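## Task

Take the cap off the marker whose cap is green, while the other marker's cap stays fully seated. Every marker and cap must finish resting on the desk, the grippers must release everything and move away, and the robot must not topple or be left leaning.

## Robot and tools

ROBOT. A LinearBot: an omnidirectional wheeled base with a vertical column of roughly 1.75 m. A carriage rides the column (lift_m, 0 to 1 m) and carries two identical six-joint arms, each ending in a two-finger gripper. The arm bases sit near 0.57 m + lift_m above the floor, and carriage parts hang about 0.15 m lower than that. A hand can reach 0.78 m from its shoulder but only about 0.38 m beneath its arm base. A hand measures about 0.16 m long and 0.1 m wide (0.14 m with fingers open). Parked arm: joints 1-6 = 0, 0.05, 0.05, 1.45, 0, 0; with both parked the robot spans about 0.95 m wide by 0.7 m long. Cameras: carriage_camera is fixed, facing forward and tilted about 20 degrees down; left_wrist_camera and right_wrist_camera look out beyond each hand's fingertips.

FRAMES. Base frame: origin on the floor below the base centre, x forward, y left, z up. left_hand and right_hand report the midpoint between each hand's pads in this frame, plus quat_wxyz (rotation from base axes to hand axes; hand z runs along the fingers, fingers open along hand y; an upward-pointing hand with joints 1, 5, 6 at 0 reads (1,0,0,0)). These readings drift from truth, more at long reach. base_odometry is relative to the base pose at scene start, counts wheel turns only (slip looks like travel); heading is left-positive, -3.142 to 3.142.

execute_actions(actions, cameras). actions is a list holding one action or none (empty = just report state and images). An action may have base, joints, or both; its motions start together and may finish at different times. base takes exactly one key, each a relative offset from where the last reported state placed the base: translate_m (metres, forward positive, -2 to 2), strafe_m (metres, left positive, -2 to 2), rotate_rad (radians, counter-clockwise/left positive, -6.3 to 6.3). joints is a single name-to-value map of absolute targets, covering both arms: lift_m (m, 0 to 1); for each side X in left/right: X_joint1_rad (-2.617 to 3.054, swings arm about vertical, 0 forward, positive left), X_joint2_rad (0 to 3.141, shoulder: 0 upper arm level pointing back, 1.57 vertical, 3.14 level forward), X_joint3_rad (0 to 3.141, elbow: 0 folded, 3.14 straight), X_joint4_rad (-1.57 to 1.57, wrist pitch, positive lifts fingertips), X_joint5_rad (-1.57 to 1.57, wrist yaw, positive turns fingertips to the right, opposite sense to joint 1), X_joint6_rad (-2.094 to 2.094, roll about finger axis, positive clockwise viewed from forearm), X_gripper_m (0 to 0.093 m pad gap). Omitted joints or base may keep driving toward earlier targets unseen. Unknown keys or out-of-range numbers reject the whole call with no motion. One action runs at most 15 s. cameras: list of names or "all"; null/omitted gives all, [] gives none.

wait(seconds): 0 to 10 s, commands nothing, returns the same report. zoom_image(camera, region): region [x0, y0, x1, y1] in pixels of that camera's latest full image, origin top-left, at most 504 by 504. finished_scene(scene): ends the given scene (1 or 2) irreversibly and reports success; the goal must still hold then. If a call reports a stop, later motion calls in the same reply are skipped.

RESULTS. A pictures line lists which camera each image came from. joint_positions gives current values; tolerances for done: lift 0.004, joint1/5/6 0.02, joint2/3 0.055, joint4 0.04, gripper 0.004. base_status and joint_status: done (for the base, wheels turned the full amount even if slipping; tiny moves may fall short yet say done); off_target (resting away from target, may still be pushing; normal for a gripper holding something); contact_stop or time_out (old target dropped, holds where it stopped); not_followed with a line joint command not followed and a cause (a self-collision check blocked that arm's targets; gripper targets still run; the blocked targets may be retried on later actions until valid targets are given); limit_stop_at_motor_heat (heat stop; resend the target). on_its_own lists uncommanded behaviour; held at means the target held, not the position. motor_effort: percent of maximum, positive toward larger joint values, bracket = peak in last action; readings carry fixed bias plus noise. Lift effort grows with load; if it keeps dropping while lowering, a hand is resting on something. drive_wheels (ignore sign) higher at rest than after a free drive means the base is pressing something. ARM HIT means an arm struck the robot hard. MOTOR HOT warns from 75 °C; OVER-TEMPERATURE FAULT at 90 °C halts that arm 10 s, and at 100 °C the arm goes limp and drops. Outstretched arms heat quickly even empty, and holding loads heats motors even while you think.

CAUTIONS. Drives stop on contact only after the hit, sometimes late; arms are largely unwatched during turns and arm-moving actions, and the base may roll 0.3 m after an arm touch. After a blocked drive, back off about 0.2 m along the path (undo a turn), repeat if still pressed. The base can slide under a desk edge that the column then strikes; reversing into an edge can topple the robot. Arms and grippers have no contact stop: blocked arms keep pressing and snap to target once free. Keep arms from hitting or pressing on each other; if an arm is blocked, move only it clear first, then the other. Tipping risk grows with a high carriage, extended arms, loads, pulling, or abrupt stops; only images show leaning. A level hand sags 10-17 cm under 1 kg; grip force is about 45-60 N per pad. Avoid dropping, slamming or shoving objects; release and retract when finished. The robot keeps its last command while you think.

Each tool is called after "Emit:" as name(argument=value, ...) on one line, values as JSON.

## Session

Emit:
execute_actions(actions=[], cameras=["carriage_camera"])

Scene clock: 0.00 s.
base_odometry: x=+0.000 y=+0.000 heading=+0.000 (m, m, rad; odometry frame)
base_status: not commanded
joint_positions: lift_m=+0.301 left_joint1_rad=-0.010 left_joint2_rad=+0.023 left_joint3_rad=+0.046 left_joint4_rad=+1.445 left_joint5_rad=+0.026 left_joint6_rad=+0.039 left_gripper_m=+0.095 right_joint1_rad=+0.029 right_joint2_rad=+0.035 right_joint3_rad=+0.027 right_joint4_rad=+1.435 right_joint5_rad=-0.011 right_joint6_rad=+0.046 right_gripper_m=+0.094
joint_status: not commanded
motor_effort: lift_m=+16 drive_wheels=-4 (%)
left_hand: x=+0.2918 y=+0.3134 z=+1.3162 quat_wxyz=(+0.999, +0.014, +0.051, +0.014) (m; base frame)
right_hand: x=+0.3038 y=-0.3152 z=+1.3106 quat_wxyz=(+0.997, -0.005, +0.072, +0.038) (m; base frame)
pictures: carriage_camera
Images, in order (width x height): carriage_camera 672x504.

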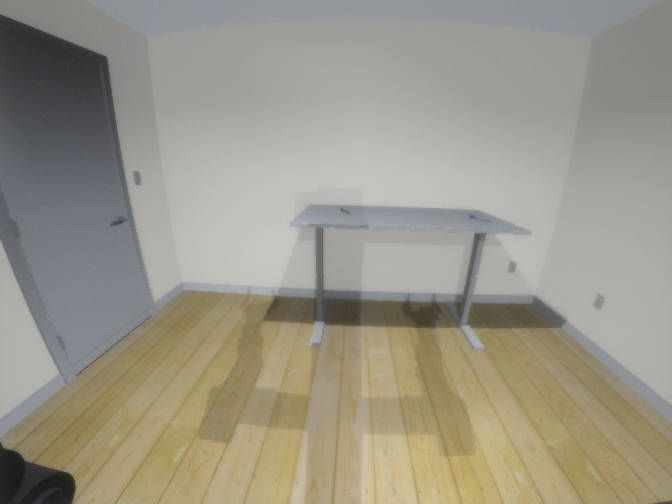

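Emit:
execute_actions(actions=[{"base":{"translate_m":0.9},"joints":{"lift_m":0.5,"left_joint1_rad":0.1,"left_joint2_rad":2.2,"left_joint3_rad":2.02,"left_joint4_rad":-1.39,"left_joint6_rad":-1.2,"left_gripper_m":0.07,"right_joint2_rad":1.7,"right_joint3_rad":1.4,"right_joint4_rad":-0.5,"right_gripper_m":0.06}}], cameras=["carriage_camera"])

Emit:
zoom_image(camera="carriage_camera", region=[250,230,670,420])

Scene clock: 6.93 s.
base_odometry: x=+0.900 y=+0.000 heading=+0.000 (m, m, rad; odometry frame)
base_status: done
joint_positions: lift_m=+0.500 left_joint1_rad=+0.094 left_joint2_rad=+2.197 left_joint3_rad=+1.991 left_joint4_rad=-1.386 left_joint5_rad=+0.026 left_joint6_rad=-1.192 left_gripper_m=+0.070 right_joint1_rad=+0.029 right_joint2_rad=+1.689 right_joint3_rad=+1.385 right_joint4_rad=-0.496 right_joint5_rad=-0.011 right_joint6_rad=+0.046 right_gripper_m=+0.060
joint_status: all done
motor_effort: lift_m=+16(21) drive_wheels=-4(7) (%)
left_hand: x=+0.6871 y=+0.3532 z=+1.1756 quat_wxyz=(-0.016, -0.600, +0.800, -0.006) (m; base frame)
right_hand: x=+0.7409 y=-0.3026 z=+1.2688 quat_wxyz=(+0.376, +0.006, +0.927, +0.019) (m; base frame)
pictures: carriage_camera
Images, in order (width x height): carriage_camera 672x504.

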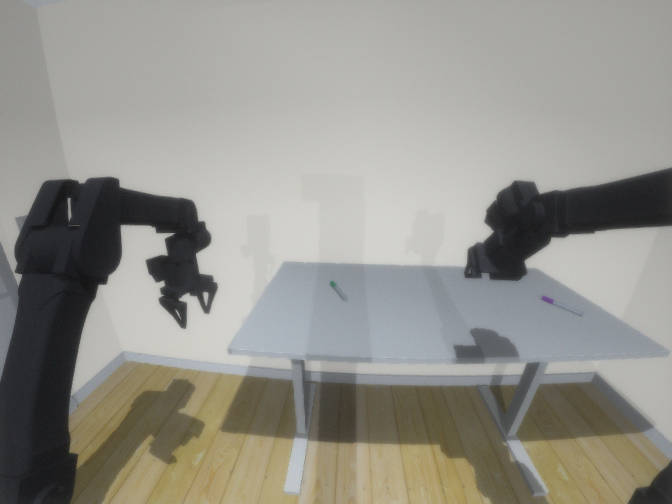

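Region (250, 230, 670, 420) of carriage_camera's 672x504 image, scaled by 1.200, with more detail than that image has; it fills the top 228 rows of this view, and the rest is white.

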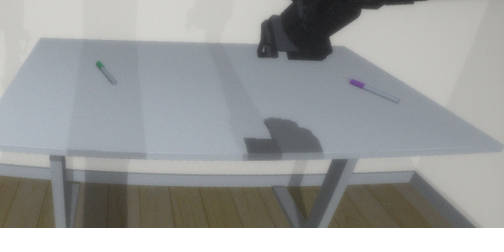

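Emit:
execute_actions(actions=[{"base":{"strafe_m":-0.33},"joints":{"left_joint1_rad":0,"left_joint6_rad":-0.35,"left_joint5_rad":0,"right_joint2_rad":1.2,"right_joint5_rad":-0.6,"right_joint6_rad":2.09}}], cameras=[])

Emit:
execute_actions(actions=[{"base":{"translate_m":0.4},"joints":{"lift_m":0.42}}], cameras=["carriage_camera","left_wrist_camera"])

Scene clock: 17.13 s.
base_odometry: x=+0.900 y=-0.330 heading=+0.000 (m, m, rad; odometry frame)
base_status: done
joint_positions: lift_m=+0.500 left_joint1_rad=-0.003 left_joint2_rad=+2.197 left_joint3_rad=+1.991 left_joint4_rad=-1.386 left_joint5_rad=+0.000 left_joint6_rad=-0.357 left_gripper_m=+0.070 right_joint1_rad=+0.029 right_joint2_rad=+1.195 right_joint3_rad=+1.403 right_joint4_rad=-0.485 right_joint5_rad=-0.593 right_joint6_rad=+2.086 right_gripper_m=+0.060
joint_status: all done
motor_effort: lift_m=+16(16) drive_wheels=-2(9) (%)
left_hand: x=+0.6885 y=+0.3169 z=+1.1755 quat_wxyz=(-0.011, -0.176, +0.984, +0.002) (m; base frame)
right_hand: x=+0.6227 y=-0.2118 z=+1.4948 quat_wxyz=(+0.080, +0.563, +0.545, +0.617) (m; base frame)
pictures: none
No camera images: the call's "cameras" was empty. Leave "cameras" out to get every camera's image.

Scene clock: 19.93 s.
base_odometry: x=+1.300 y=-0.331 heading=-0.001 (m, m, rad; odometry frame)
base_status: done
joint_positions: lift_m=+0.420 left_joint1_rad=-0.003 left_joint2_rad=+2.197 left_joint3_rad=+2.003 left_joint4_rad=-1.390 left_joint5_rad=+0.000 left_joint6_rad=-0.357 left_gripper_m=+0.070 right_joint1_rad=+0.029 right_joint2_rad=+1.195 right_joint3_rad=+1.403 right_joint4_rad=-0.495 right_joint5_rad=-0.593 right_joint6_rad=+2.086 right_gripper_m=+0.060
joint_status: all done
motor_effort: lift_m=+14(15) drive_wheels=-8(5) (%)
left_hand: x=+0.6906 y=+0.3169 z=+1.0988 quat_wxyz=(-0.007, -0.176, +0.984, +0.001) (m; base frame)
right_hand: x=+0.6221 y=-0.2118 z=+1.4129 quat_wxyz=(+0.077, +0.566, +0.545, +0.614) (m; base frame)
pictures: carriage_camera, left_wrist_camera
Images, in order (width x height): carriage_camera 672x504, left_wrist_camera 672x504.

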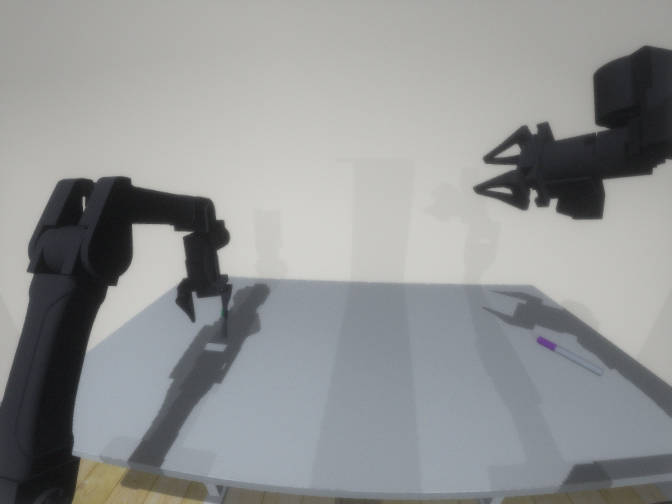

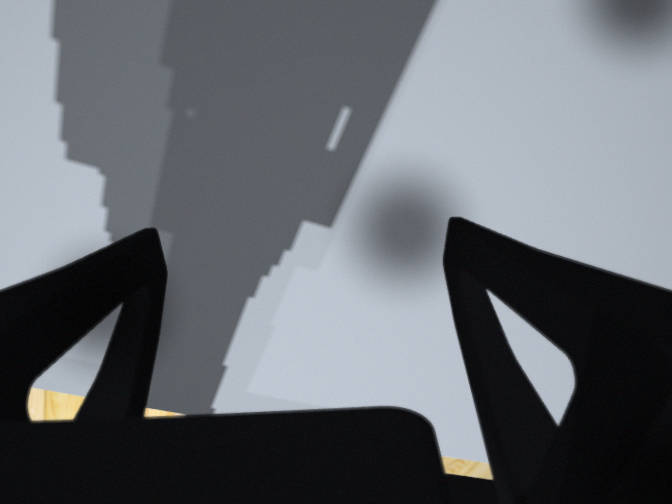

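Emit:
execute_actions(actions=[{"base":{"translate_m":0.05},"joints":{"left_joint2_rad":2.45,"left_joint3_rad":2.42,"left_joint4_rad":-1.4,"lift_m":0.39}}], cameras=["carriage_camera","left_wrist_camera"])

Scene clock: 24.60 s.
base_odometry: x=+1.350 y=-0.331 heading=-0.002 (m, m, rad; odometry frame)
base_status: done
joint_positions: lift_m=+0.390 left_joint1_rad=-0.003 left_joint2_rad=+2.458 left_joint3_rad=+2.405 left_joint4_rad=-1.400 left_joint5_rad=+0.000 left_joint6_rad=-0.357 left_gripper_m=+0.070 right_joint1_rad=+0.029 right_joint2_rad=+1.195 right_joint3_rad=+1.403 right_joint4_rad=-0.495 right_joint5_rad=-0.593 right_joint6_rad=+2.086 right_gripper_m=+0.060
joint_status: all done
motor_effort: lift_m=+14(14) drive_wheels=+0(12) (%)
left_hand: x=+0.7684 y=+0.3167 z=+1.0587 quat_wxyz=(+0.058, -0.176, +0.983, -0.011) (m; base frame)
right_hand: x=+0.6221 y=-0.2118 z=+1.3830 quat_wxyz=(+0.077, +0.566, +0.545, +0.614) (m; base frame)
pictures: carriage_camera, left_wrist_camera
Images, in order (width x height): carriage_camera 672x504, left_wrist_camera 672x504.

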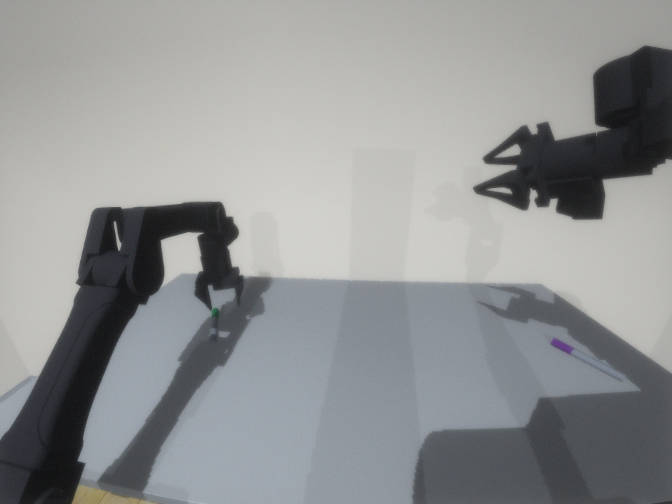

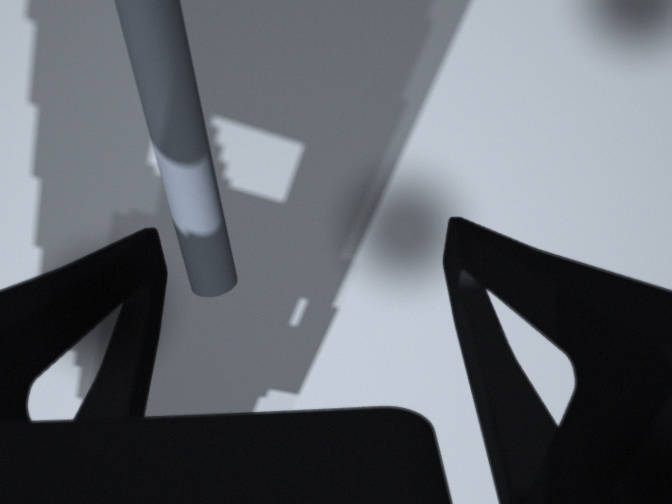

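Emit:
execute_actions(actions=[{"joints":{"left_joint1_rad":0.075,"left_joint6_rad":-0.33,"left_joint4_rad":-1.48,"lift_m":0.36}}], cameras=["left_wrist_camera"])

Scene clock: 28.50 s.
base_odometry: x=+1.350 y=-0.331 heading=-0.002 (m, m, rad; odometry frame)
base_status: not commanded
joint_positions: lift_m=+0.360 left_joint1_rad=+0.081 left_joint2_rad=+2.458 left_joint3_rad=+2.405 left_joint4_rad=-1.472 left_joint5_rad=-0.001 left_joint6_rad=-0.336 left_gripper_m=+0.070 right_joint1_rad=+0.029 right_joint2_rad=+1.195 right_joint3_rad=+1.403 right_joint4_rad=-0.496 right_joint5_rad=-0.593 right_joint6_rad=+2.086 right_gripper_m=+0.060
joint_status: all done
motor_effort: lift_m=+14(16) drive_wheels=-7(1) (%)
left_hand: x=+0.7492 y=+0.3577 z=+1.0270 quat_wxyz=(+0.023, -0.207, +0.978, -0.002) (m; base frame)
right_hand: x=+0.6221 y=-0.2118 z=+1.3528 quat_wxyz=(+0.077, +0.566, +0.545, +0.614) (m; base frame)
pictures: left_wrist_camera
Images, in order (width x height): left_wrist_camera 672x504.

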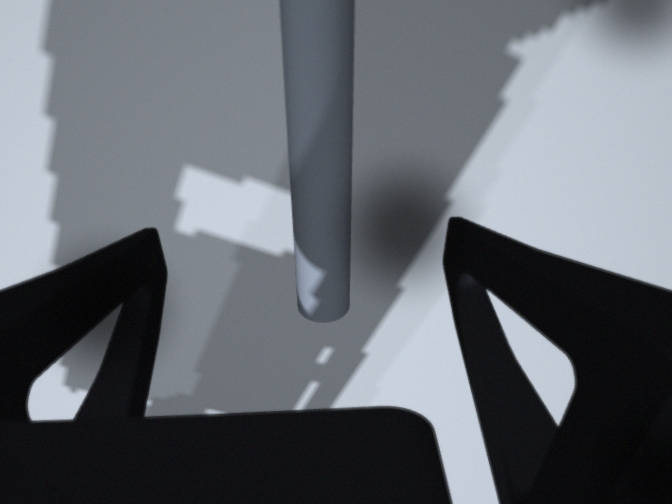

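Emit:
execute_actions(actions=[{"joints":{"lift_m":0.323}}], cameras=["left_wrist_camera"])

Emit:
execute_actions(actions=[{"joints":{"left_gripper_m":0}}], cameras=["left_wrist_camera"])

Emit:
execute_actions(actions=[{"joints":{"lift_m":0.36,"left_joint6_rad":1.05,"left_joint1_rad":-0.5,"left_joint2_rad":2.2,"left_joint3_rad":2.02,"left_joint4_rad":-1.39}}])

Scene clock: 31.93 s.
base_odometry: x=+1.350 y=-0.331 heading=-0.002 (m, m, rad; odometry frame)
base_status: not commanded
joint_positions: lift_m=+0.323 left_joint1_rad=+0.081 left_joint2_rad=+2.458 left_joint3_rad=+2.405 left_joint4_rad=-1.475 left_joint5_rad=-0.001 left_joint6_rad=-0.336 left_gripper_m=+0.070 right_joint1_rad=+0.029 right_joint2_rad=+1.195 right_joint3_rad=+1.403 right_joint4_rad=-0.496 right_joint5_rad=-0.593 right_joint6_rad=+2.086 right_gripper_m=+0.060
joint_status: all done
motor_effort: lift_m=+14(15) drive_wheels=-7(7) (%)
left_hand: x=+0.7485 y=+0.3576 z=+0.9899 quat_wxyz=(+0.021, -0.207, +0.978, -0.002) (m; base frame)
right_hand: x=+0.6221 y=-0.2118 z=+1.3158 quat_wxyz=(+0.077, +0.566, +0.545, +0.614) (m; base frame)
pictures: left_wrist_camera
Images, in order (width x height): left_wrist_camera 672x504.

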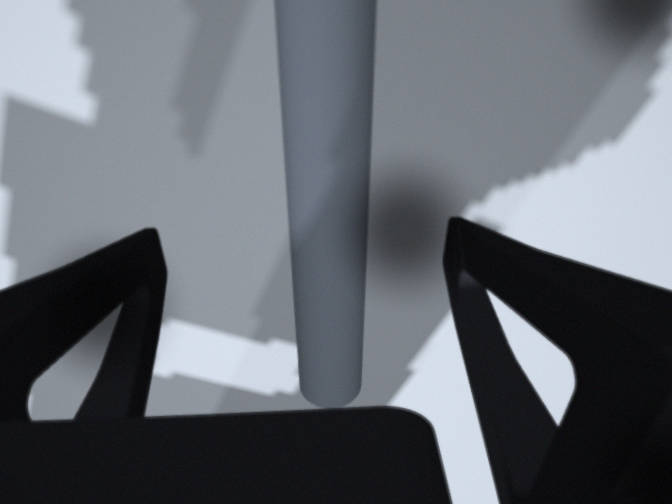

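Scene clock: 32.60 s.
base_odometry: x=+1.350 y=-0.331 heading=-0.002 (m, m, rad; odometry frame)
base_status: not commanded
joint_positions: lift_m=+0.323 left_joint1_rad=+0.081 left_joint2_rad=+2.458 left_joint3_rad=+2.405 left_joint4_rad=-1.475 left_joint5_rad=-0.001 left_joint6_rad=-0.336 left_gripper_m=+0.016 right_joint1_rad=+0.029 right_joint2_rad=+1.195 right_joint3_rad=+1.403 right_joint4_rad=-0.496 right_joint5_rad=-0.593 right_joint6_rad=+2.086 right_gripper_m=+0.060
joint_status: left_gripper_m off_target (ended at +0.016, target +0.000)
motor_effort: lift_m=+14(14) drive_wheels=-7(7) (%)
left_hand: x=+0.7485 y=+0.3576 z=+0.9899 quat_wxyz=(+0.021, -0.207, +0.978, -0.002) (m; base frame)
right_hand: x=+0.6221 y=-0.2118 z=+1.3158 quat_wxyz=(+0.077, +0.566, +0.545, +0.614) (m; base frame)
pictures: left_wrist_camera
Images, in order (width x height): left_wrist_camera 672x504.

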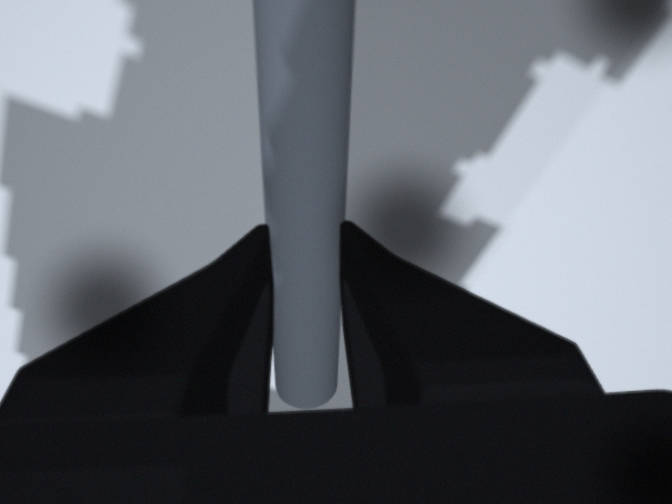

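Scene clock: 34.23 s.
base_odometry: x=+1.350 y=-0.331 heading=-0.002 (m, m, rad; odometry frame)
base_status: not commanded
joint_positions: lift_m=+0.360 left_joint1_rad=-0.508 left_joint2_rad=+2.201 left_joint3_rad=+2.031 left_joint4_rad=-1.386 left_joint5_rad=+0.005 left_joint6_rad=+1.043 left_gripper_m=+0.016 right_joint1_rad=+0.029 right_joint2_rad=+1.195 right_joint3_rad=+1.403 right_joint4_rad=-0.489 right_joint5_rad=-0.593 right_joint6_rad=+2.086 right_gripper_m=+0.060
joint_status: all done
motor_effort: lift_m=+17(21) drive_wheels=+0(1) (%)
left_hand: x=+0.6431 y=+0.1080 z=+1.0440 quat_wxyz=(+0.008, +0.700, +0.714, -0.001) (m; base frame)
right_hand: x=+0.6225 y=-0.2118 z=+1.3539 quat_wxyz=(+0.079, +0.564, +0.545, +0.616) (m; base frame)
pictures: carriage_camera, left_wrist_camera, right_wrist_camera
Images, in order (width x height): carriage_camera 672x504, left_wrist_camera 672x504, right_wrist_camera 672x504.

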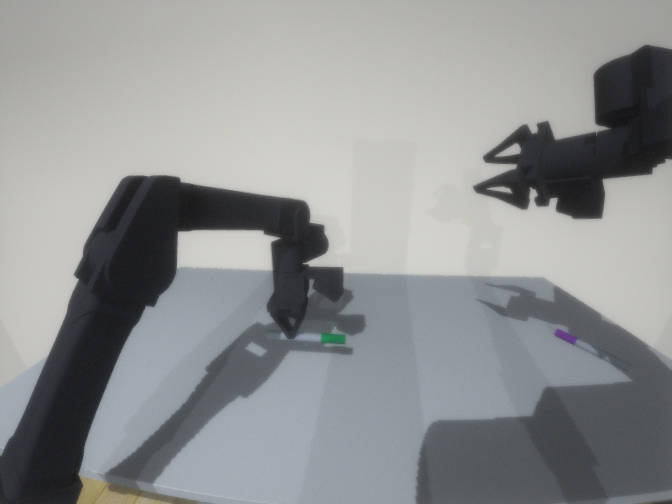

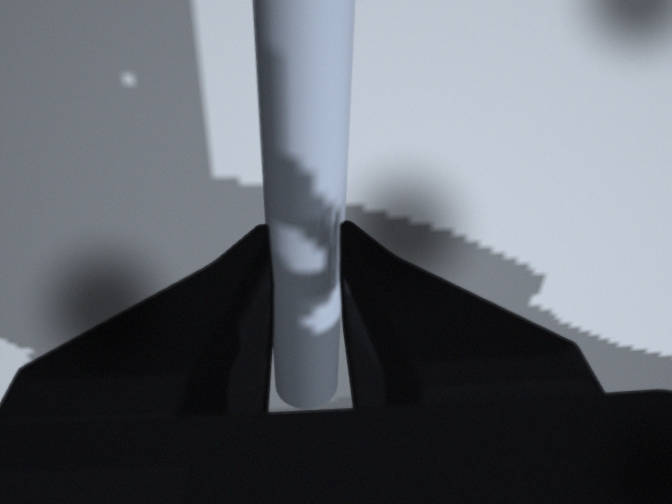

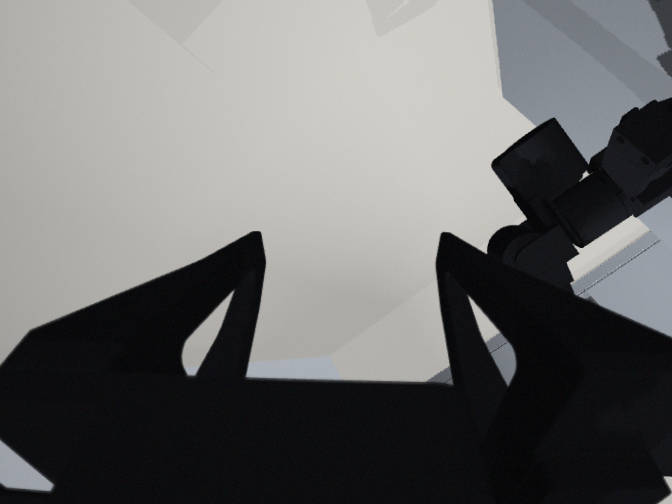

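Emit:
execute_actions(actions=[{"joints":{"lift_m":0.44,"right_joint1_rad":0.2,"right_joint2_rad":2.05,"right_joint3_rad":1.15,"right_joint4_rad":0.08,"right_joint5_rad":-1.15,"right_gripper_m":0.05}}])

Scene clock: 41.27 s.
base_odometry: x=+1.350 y=-0.331 heading=-0.002 (m, m, rad; odometry frame)
base_status: not commanded
joint_positions: lift_m=+0.440 left_joint1_rad=-0.508 left_joint2_rad=+2.203 left_joint3_rad=+2.031 left_joint4_rad=-1.387 left_joint5_rad=+0.002 left_joint6_rad=+1.043 left_gripper_m=+0.016 right_joint1_rad=+0.196 right_joint2_rad=+2.035 right_joint3_rad=+1.165 right_joint4_rad=+0.078 right_joint5_rad=-1.139 right_joint6_rad=+2.086 right_gripper_m=+0.050
joint_status: all done
motor_effort: lift_m=+17(20) drive_wheels=-7(1) (%)
left_hand: x=+0.6432 y=+0.1087 z=+1.1230 quat_wxyz=(+0.006, +0.700, +0.714, +0.001) (m; base frame)
right_hand: x=+0.6727 y=-0.0783 z=+1.1225 quat_wxyz=(-0.320, +0.511, +0.622, +0.498) (m; base frame)
pictures: carriage_camera, left_wrist_camera, right_wrist_camera
Images, in order (width x height): carriage_camera 672x504, left_wrist_camera 672x504, right_wrist_camera 672x504.

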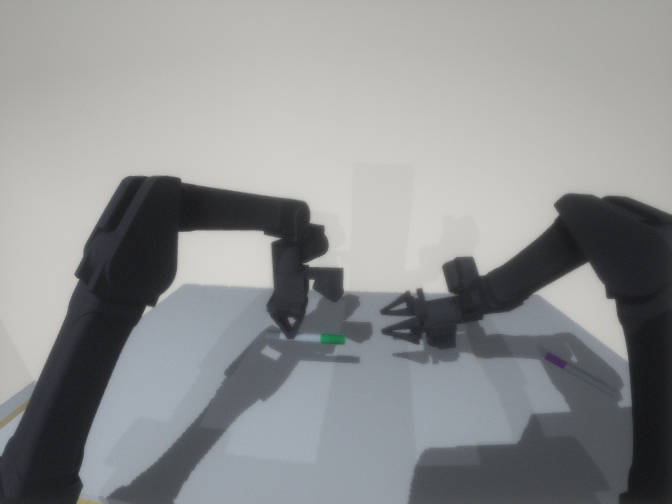

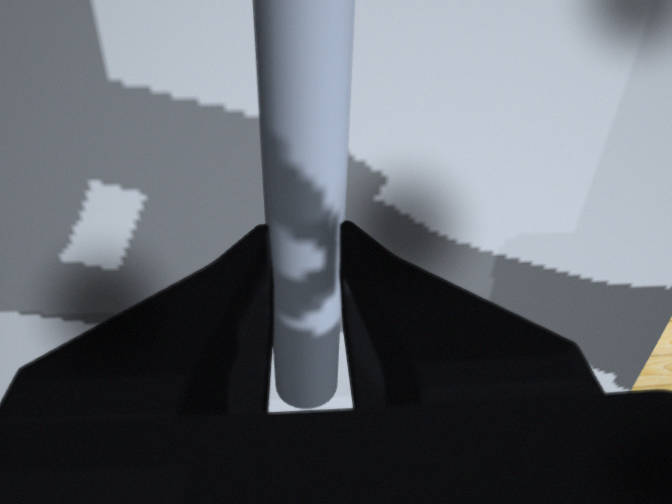

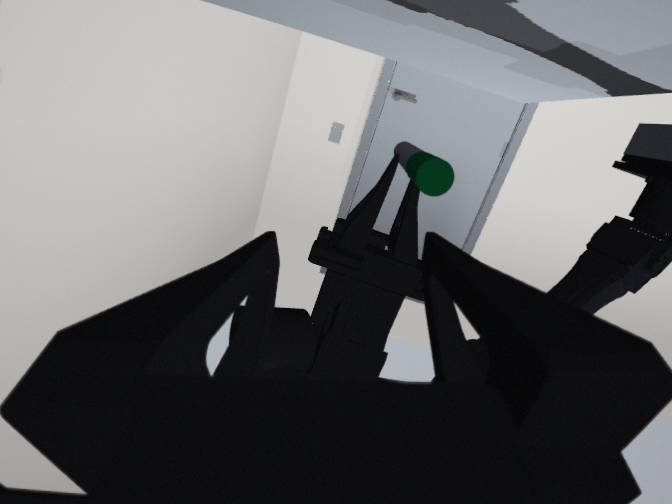

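Emit:
execute_actions(actions=[{"joints":{"right_joint1_rad":0.3,"right_joint2_rad":2.13,"right_joint4_rad":0.13,"left_joint6_rad":1.0,"right_gripper_m":0.06}}])

Scene clock: 44.23 s.
base_odometry: x=+1.350 y=-0.331 heading=-0.002 (m, m, rad; odometry frame)
base_status: not commanded
joint_positions: lift_m=+0.440 left_joint1_rad=-0.508 left_joint2_rad=+2.203 left_joint3_rad=+2.031 left_joint4_rad=-1.387 left_joint5_rad=+0.002 left_joint6_rad=+1.005 left_gripper_m=+0.016 right_joint1_rad=+0.307 right_joint2_rad=+2.115 right_joint3_rad=+1.165 right_joint4_rad=+0.134 right_joint5_rad=-1.141 right_joint6_rad=+2.086 right_gripper_m=+0.060
joint_status: all done
motor_effort: lift_m=+17(17) drive_wheels=-7(7) (%)
left_hand: x=+0.6432 y=+0.1087 z=+1.1230 quat_wxyz=(+0.006, +0.686, +0.728, +0.001) (m; base frame)
right_hand: x=+0.6468 y=-0.0339 z=+1.0943 quat_wxyz=(-0.354, +0.483, +0.647, +0.472) (m; base frame)
pictures: carriage_camera, left_wrist_camera, right_wrist_camera
Images, in order (width x height): carriage_camera 672x504, left_wrist_camera 672x504, right_wrist_camera 672x504.

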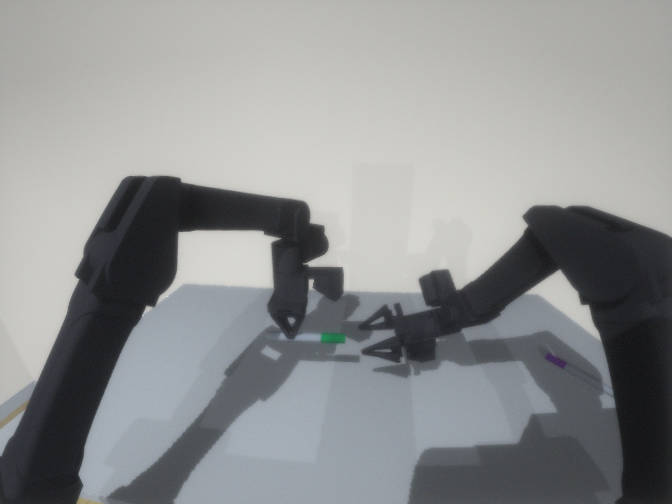

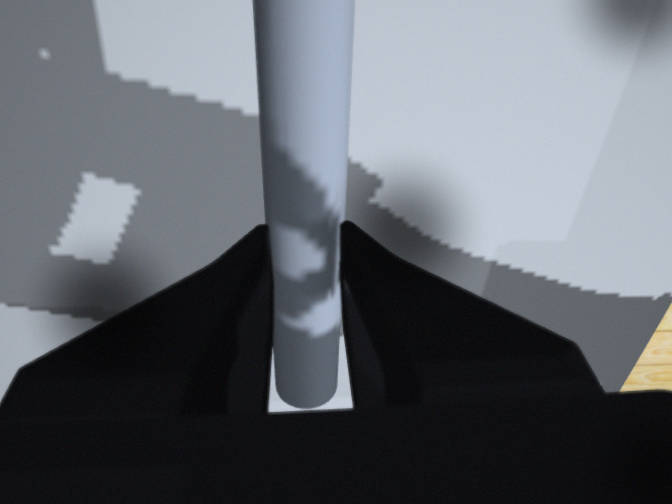

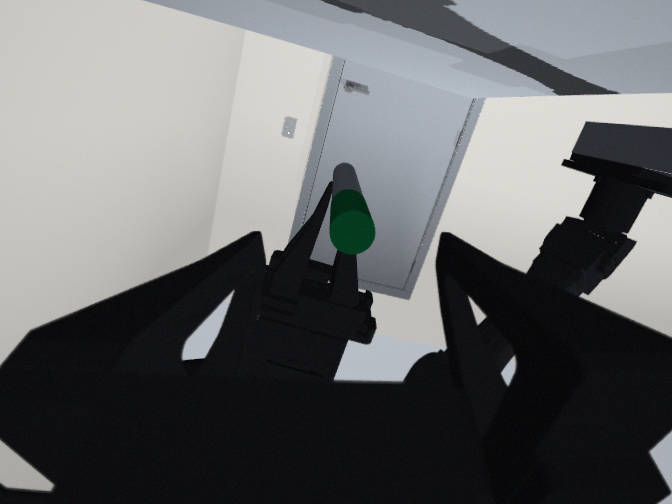

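Emit:
execute_actions(actions=[{"joints":{"right_joint1_rad":0.375,"left_joint1_rad":-0.595,"left_joint6_rad":0.9,"right_gripper_m":0.05}}])

Scene clock: 46.20 s.
base_odometry: x=+1.350 y=-0.331 heading=-0.002 (m, m, rad; odometry frame)
base_status: not commanded
joint_positions: lift_m=+0.440 left_joint1_rad=-0.601 left_joint2_rad=+2.203 left_joint3_rad=+2.031 left_joint4_rad=-1.387 left_joint5_rad=+0.002 left_joint6_rad=+0.907 left_gripper_m=+0.016 right_joint1_rad=+0.378 right_joint2_rad=+2.115 right_joint3_rad=+1.165 right_joint4_rad=+0.134 right_joint5_rad=-1.144 right_joint6_rad=+2.086 right_gripper_m=+0.050
joint_status: all done
motor_effort: lift_m=+17(17) drive_wheels=+0(7) (%)
left_hand: x=+0.6219 y=+0.0744 z=+1.1230 quat_wxyz=(+0.006, +0.685, +0.729, +0.000) (m; base frame)
right_hand: x=+0.6254 y=-0.0076 z=+1.0946 quat_wxyz=(-0.371, +0.458, +0.664, +0.459) (m; base frame)
pictures: carriage_camera, left_wrist_camera, right_wrist_camera
Images, in order (width x height): carriage_camera 672x504, left_wrist_camera 672x504, right_wrist_camera 672x504.

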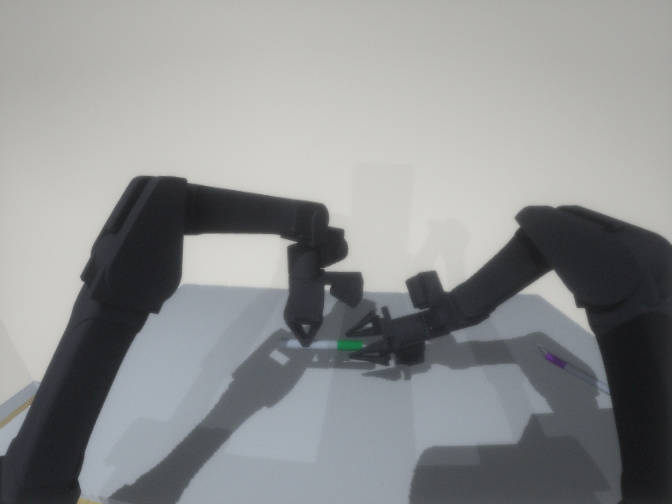

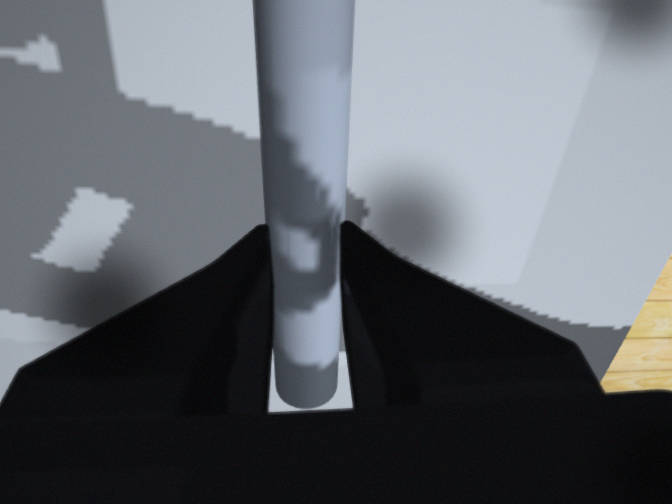

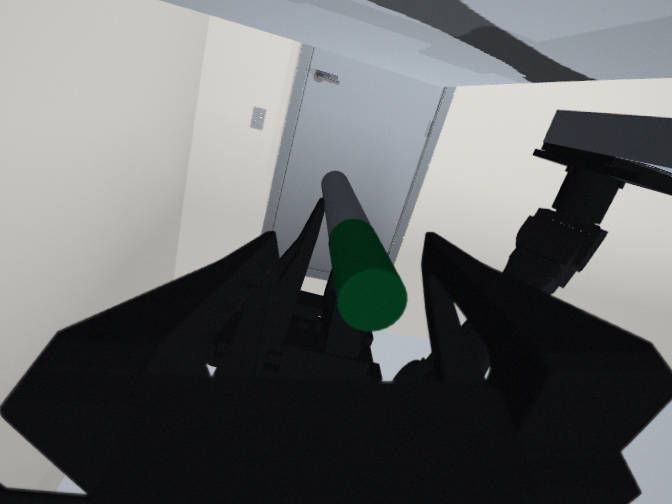

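Emit:
execute_actions(actions=[{"joints":{"right_joint1_rad":0.4,"right_gripper_m":0.035}}], cameras=[])

Emit:
execute_actions(actions=[{"joints":{"right_gripper_m":0}}], cameras=["right_wrist_camera"])

Emit:
execute_actions(actions=[{"joints":{"right_joint1_rad":0.32,"left_joint1_rad":-0.51}}])

Scene clock: 50.73 s.
base_odometry: x=+1.350 y=-0.331 heading=-0.002 (m, m, rad; odometry frame)
base_status: not commanded
joint_positions: lift_m=+0.440 left_joint1_rad=-0.601 left_joint2_rad=+2.203 left_joint3_rad=+2.031 left_joint4_rad=-1.387 left_joint5_rad=+0.002 left_joint6_rad=+0.907 left_gripper_m=+0.016 right_joint1_rad=+0.392 right_joint2_rad=+2.115 right_joint3_rad=+1.165 right_joint4_rad=+0.134 right_joint5_rad=-1.144 right_joint6_rad=+2.086 right_gripper_m=+0.035
joint_status: all done
motor_effort: lift_m=+17(17) drive_wheels=-7(7) (%)
left_hand: x=+0.6219 y=+0.0744 z=+1.1230 quat_wxyz=(+0.006, +0.685, +0.729, +0.000) (m; base frame)
right_hand: x=+0.6211 y=-0.0028 z=+1.0946 quat_wxyz=(-0.375, +0.454, +0.667, +0.457) (m; base frame)
pictures: none
No camera images: the call's "cameras" was empty. Leave "cameras" out to get every camera's image.

Scene clock: 51.27 s.
base_odometry: x=+1.350 y=-0.331 heading=-0.002 (m, m, rad; odometry frame)
base_status: not commanded
joint_positions: lift_m=+0.440 left_joint1_rad=-0.601 left_joint2_rad=+2.203 left_joint3_rad=+2.031 left_joint4_rad=-1.388 left_joint5_rad=+0.003 left_joint6_rad=+0.907 left_gripper_m=+0.016 right_joint1_rad=+0.392 right_joint2_rad=+2.115 right_joint3_rad=+1.165 right_joint4_rad=+0.134 right_joint5_rad=-1.144 right_joint6_rad=+2.087 right_gripper_m=+0.018
joint_status: right_gripper_m off_target (ended at +0.018, target +0.000)
motor_effort: lift_m=+17(17) drive_wheels=+0(7) (%)
left_hand: x=+0.6215 y=+0.0743 z=+1.1230 quat_wxyz=(+0.005, +0.685, +0.729, -0.001) (m; base frame)
right_hand: x=+0.6211 y=-0.0027 z=+1.0947 quat_wxyz=(-0.374, +0.454, +0.667, +0.457) (m; base frame)
pictures: right_wrist_camera
Images, in order (width x height): right_wrist_camera 672x504.

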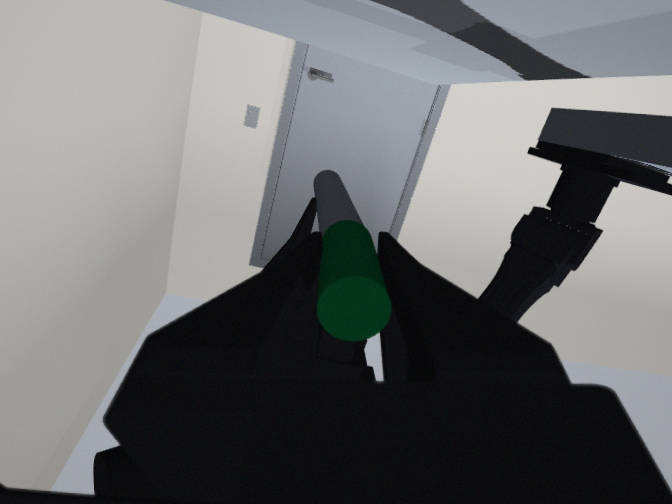

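Scene clock: 51.97 s.
base_odometry: x=+1.350 y=-0.331 heading=-0.002 (m, m, rad; odometry frame)
base_status: not commanded
joint_positions: lift_m=+0.440 left_joint1_rad=-0.503 left_joint2_rad=+2.203 left_joint3_rad=+2.031 left_joint4_rad=-1.385 left_joint5_rad=+0.006 left_joint6_rad=+0.906 left_gripper_m=+0.016 right_joint1_rad=+0.316 right_joint2_rad=+2.115 right_joint3_rad=+1.165 right_joint4_rad=+0.141 right_joint5_rad=-1.144 right_joint6_rad=+2.087 right_gripper_m=+0.018
joint_status: all done
motor_effort: lift_m=+17(17) drive_wheels=-7(7) (%)
left_hand: x=+0.6443 y=+0.1096 z=+1.1230 quat_wxyz=(+0.007, +0.648, +0.762, -0.001) (m; base frame)
right_hand: x=+0.6446 y=-0.0302 z=+1.0955 quat_wxyz=(-0.356, +0.477, +0.650, +0.473) (m; base frame)
pictures: carriage_camera, left_wrist_camera, right_wrist_camera
Images, in order (width x height): carriage_camera 672x504, left_wrist_camera 672x504, right_wrist_camera 672x504.

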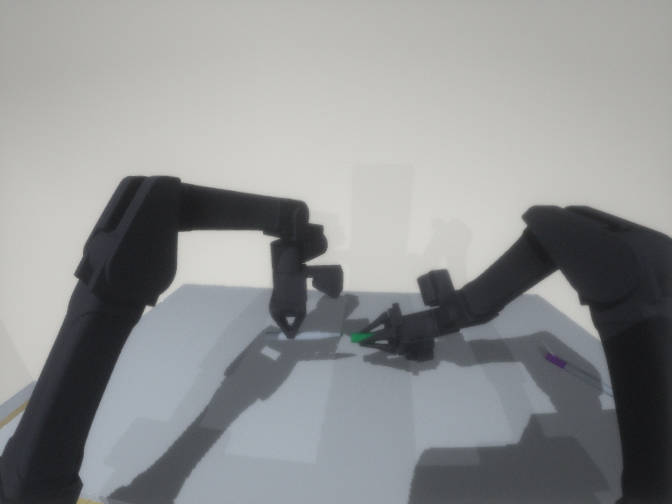

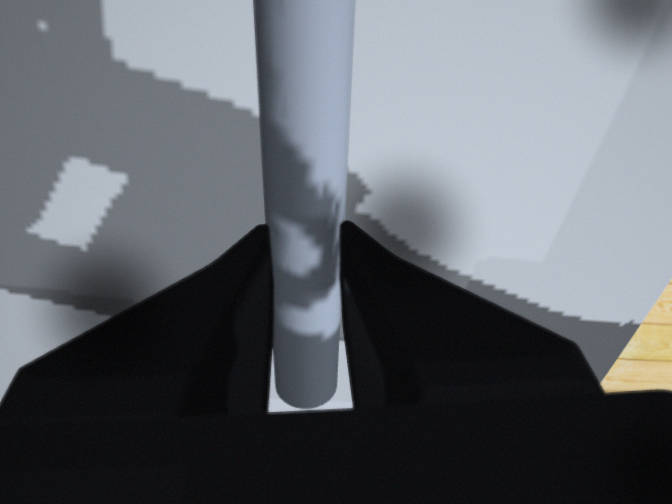

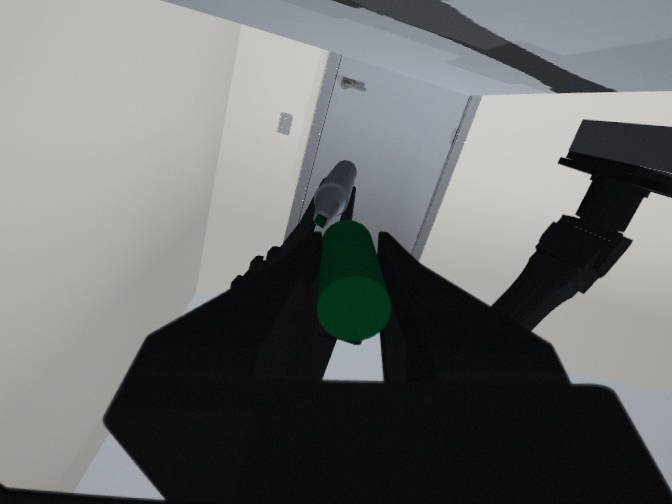

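The cap is off. I'll tilt the right hand to the set-down pose from scene 1 so its camera clears the desk.

Emit:
execute_actions(actions=[{"joints":{"left_joint1_rad":-0.3,"right_joint2_rad":2.03,"right_joint3_rad":1.43,"right_joint4_rad":-0.5,"right_joint5_rad":-0.68,"lift_m":0.36}}], cameras=[])

Emit:
execute_actions(actions=[{"joints":{"lift_m":0.312}}])

Scene clock: 56.33 s.
base_odometry: x=+1.350 y=-0.331 heading=-0.002 (m, m, rad; odometry frame)
base_status: not commanded
joint_positions: lift_m=+0.360 left_joint1_rad=-0.296 left_joint2_rad=+2.202 left_joint3_rad=+2.031 left_joint4_rad=-1.386 left_joint5_rad=-0.005 left_joint6_rad=+0.906 left_gripper_m=+0.016 right_joint1_rad=+0.316 right_joint2_rad=+2.040 right_joint3_rad=+1.417 right_joint4_rad=-0.492 right_joint5_rad=-0.691 right_joint6_rad=+2.087 right_gripper_m=+0.018
joint_status: all done
motor_effort: lift_m=+14(15) drive_wheels=-7(1) (%)
left_hand: x=+0.6793 y=+0.1933 z=+1.0441 quat_wxyz=(+0.006, +0.565, +0.825, +0.004) (m; base frame)
right_hand: x=+0.6743 y=-0.0699 z=+1.0151 quat_wxyz=(-0.231, +0.661, +0.639, +0.317) (m; base frame)
pictures: none
No camera images: the call's "cameras" was empty. Leave "cameras" out to get every camera's image.

Scene clock: 57.07 s.
base_odometry: x=+1.350 y=-0.331 heading=-0.002 (m, m, rad; odometry frame)
base_status: not commanded
joint_positions: lift_m=+0.312 left_joint1_rad=-0.296 left_joint2_rad=+2.205 left_joint3_rad=+2.031 left_joint4_rad=-1.387 left_joint5_rad=-0.004 left_joint6_rad=+0.906 left_gripper_m=+0.016 right_joint1_rad=+0.316 right_joint2_rad=+2.032 right_joint3_rad=+1.423 right_joint4_rad=-0.496 right_joint5_rad=-0.689 right_joint6_rad=+2.087 right_gripper_m=+0.018
joint_status: all done
motor_effort: lift_m=+14(15) drive_wheels=-7(7) (%)
left_hand: x=+0.6790 y=+0.1933 z=+0.9945 quat_wxyz=(+0.004, +0.565, +0.825, +0.003) (m; base frame)
right_hand: x=+0.6755 y=-0.0698 z=+0.9717 quat_wxyz=(-0.228, +0.660, +0.640, +0.321) (m; base frame)
pictures: carriage_camera, left_wrist_camera, right_wrist_camera
Images, in order (width x height): carriage_camera 672x504, left_wrist_camera 672x504, right_wrist_camera 672x504.

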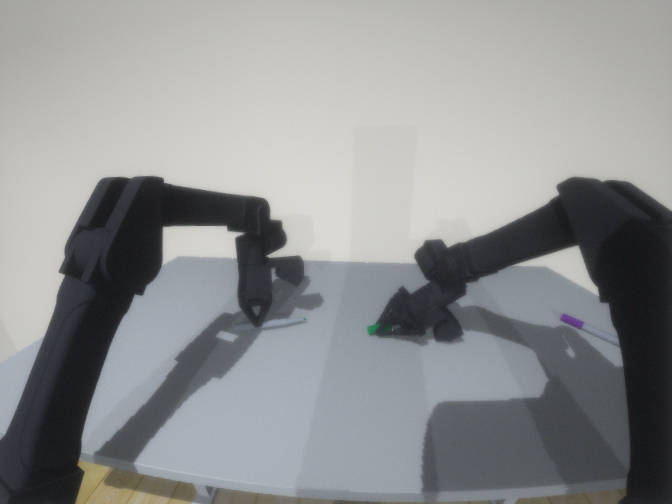

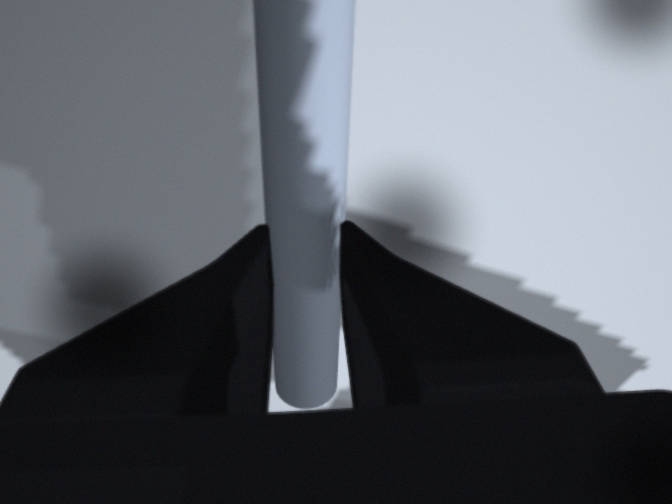

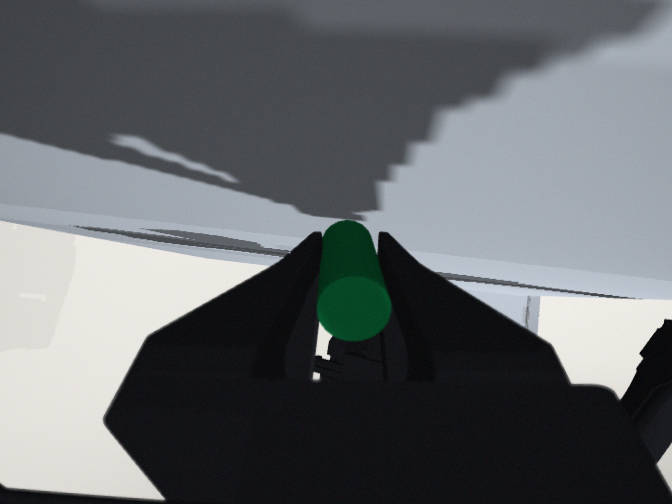

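Emit:
execute_actions(actions=[{"joints":{"right_gripper_m":0.05,"left_gripper_m":0.05}}], cameras=[])

Emit:
execute_actions(actions=[{"joints":{"lift_m":0.39}}], cameras=[])

Emit:
execute_actions(actions=[{"base":{"translate_m":-0.45},"joints":{"left_joint2_rad":1.4,"right_joint2_rad":1.2,"left_joint1_rad":0,"right_joint1_rad":0}}], cameras=["carriage_camera"])

Scene clock: 60.47 s.
base_odometry: x=+1.350 y=-0.331 heading=-0.002 (m, m, rad; odometry frame)
base_status: not commanded
joint_positions: lift_m=+0.312 left_joint1_rad=-0.296 left_joint2_rad=+2.205 left_joint3_rad=+2.031 left_joint4_rad=-1.387 left_joint5_rad=-0.004 left_joint6_rad=+0.906 left_gripper_m=+0.050 right_joint1_rad=+0.316 right_joint2_rad=+2.032 right_joint3_rad=+1.423 right_joint4_rad=-0.496 right_joint5_rad=-0.689 right_joint6_rad=+2.087 right_gripper_m=+0.050
joint_status: all done
motor_effort: lift_m=+14(14) drive_wheels=+0(0) (%)
left_hand: x=+0.6790 y=+0.1933 z=+0.9945 quat_wxyz=(+0.004, +0.565, +0.825, +0.003) (m; base frame)
right_hand: x=+0.6755 y=-0.0698 z=+0.9717 quat_wxyz=(-0.228, +0.660, +0.640, +0.321) (m; base frame)
pictures: none
No camera images: the call's "cameras" was empty. Leave "cameras" out to get every camera's image.

Scene clock: 61.30 s.
base_odometry: x=+1.350 y=-0.331 heading=-0.002 (m, m, rad; odometry frame)
base_status: not commanded
joint_positions: lift_m=+0.390 left_joint1_rad=-0.296 left_joint2_rad=+2.206 left_joint3_rad=+2.031 left_joint4_rad=-1.387 left_joint5_rad=-0.003 left_joint6_rad=+0.906 left_gripper_m=+0.050 right_joint1_rad=+0.316 right_joint2_rad=+2.032 right_joint3_rad=+1.423 right_joint4_rad=-0.494 right_joint5_rad=-0.688 right_joint6_rad=+2.087 right_gripper_m=+0.050
joint_status: all done
motor_effort: lift_m=+17(21) drive_wheels=-7(1) (%)
left_hand: x=+0.6789 y=+0.1932 z=+1.0718 quat_wxyz=(+0.003, +0.565, +0.825, +0.003) (m; base frame)
right_hand: x=+0.6761 y=-0.0698 z=+1.0495 quat_wxyz=(-0.227, +0.660, +0.640, +0.322) (m; base frame)
pictures: none
No camera images: the call's "cameras" was empty. Leave "cameras" out to get every camera's image.

Scene clock: 64.40 s.
base_odometry: x=+0.900 y=-0.330 heading=-0.003 (m, m, rad; odometry frame)
base_status: done
joint_positions: lift_m=+0.390 left_joint1_rad=+0.008 left_joint2_rad=+1.404 left_joint3_rad=+2.031 left_joint4_rad=-1.383 left_joint5_rad=-0.003 left_joint6_rad=+0.905 left_gripper_m=+0.050 right_joint1_rad=-0.006 right_joint2_rad=+1.209 right_joint3_rad=+1.431 right_joint4_rad=-0.487 right_joint5_rad=-0.679 right_joint6_rad=+2.087 right_gripper_m=+0.050
joint_status: all done
motor_effort: lift_m=+17(17) drive_wheels=-8(12) (%)
left_hand: x=+0.5853 y=+0.3211 z=+1.3726 quat_wxyz=(+0.355, +0.398, +0.828, +0.176) (m; base frame)
right_hand: x=+0.6205 y=-0.2121 z=+1.3937 quat_wxyz=(+0.061, +0.547, +0.550, +0.628) (m; base frame)
pictures: carriage_camera
Images, in order (width x height): carriage_camera 672x504.

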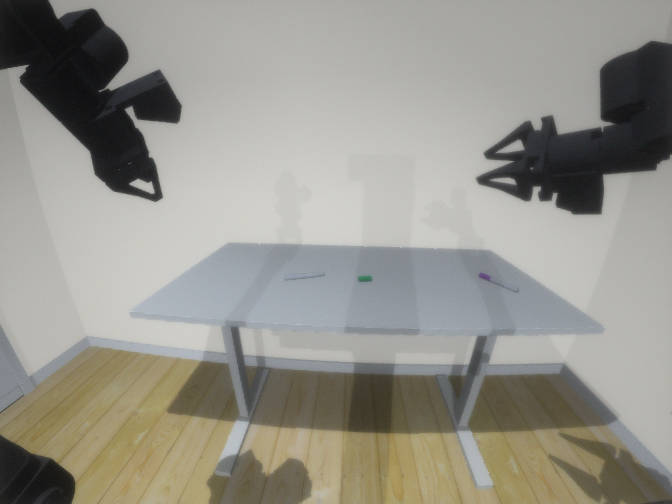

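Emit:
finished_scene(scene=2)

The scene is finished: the task was done.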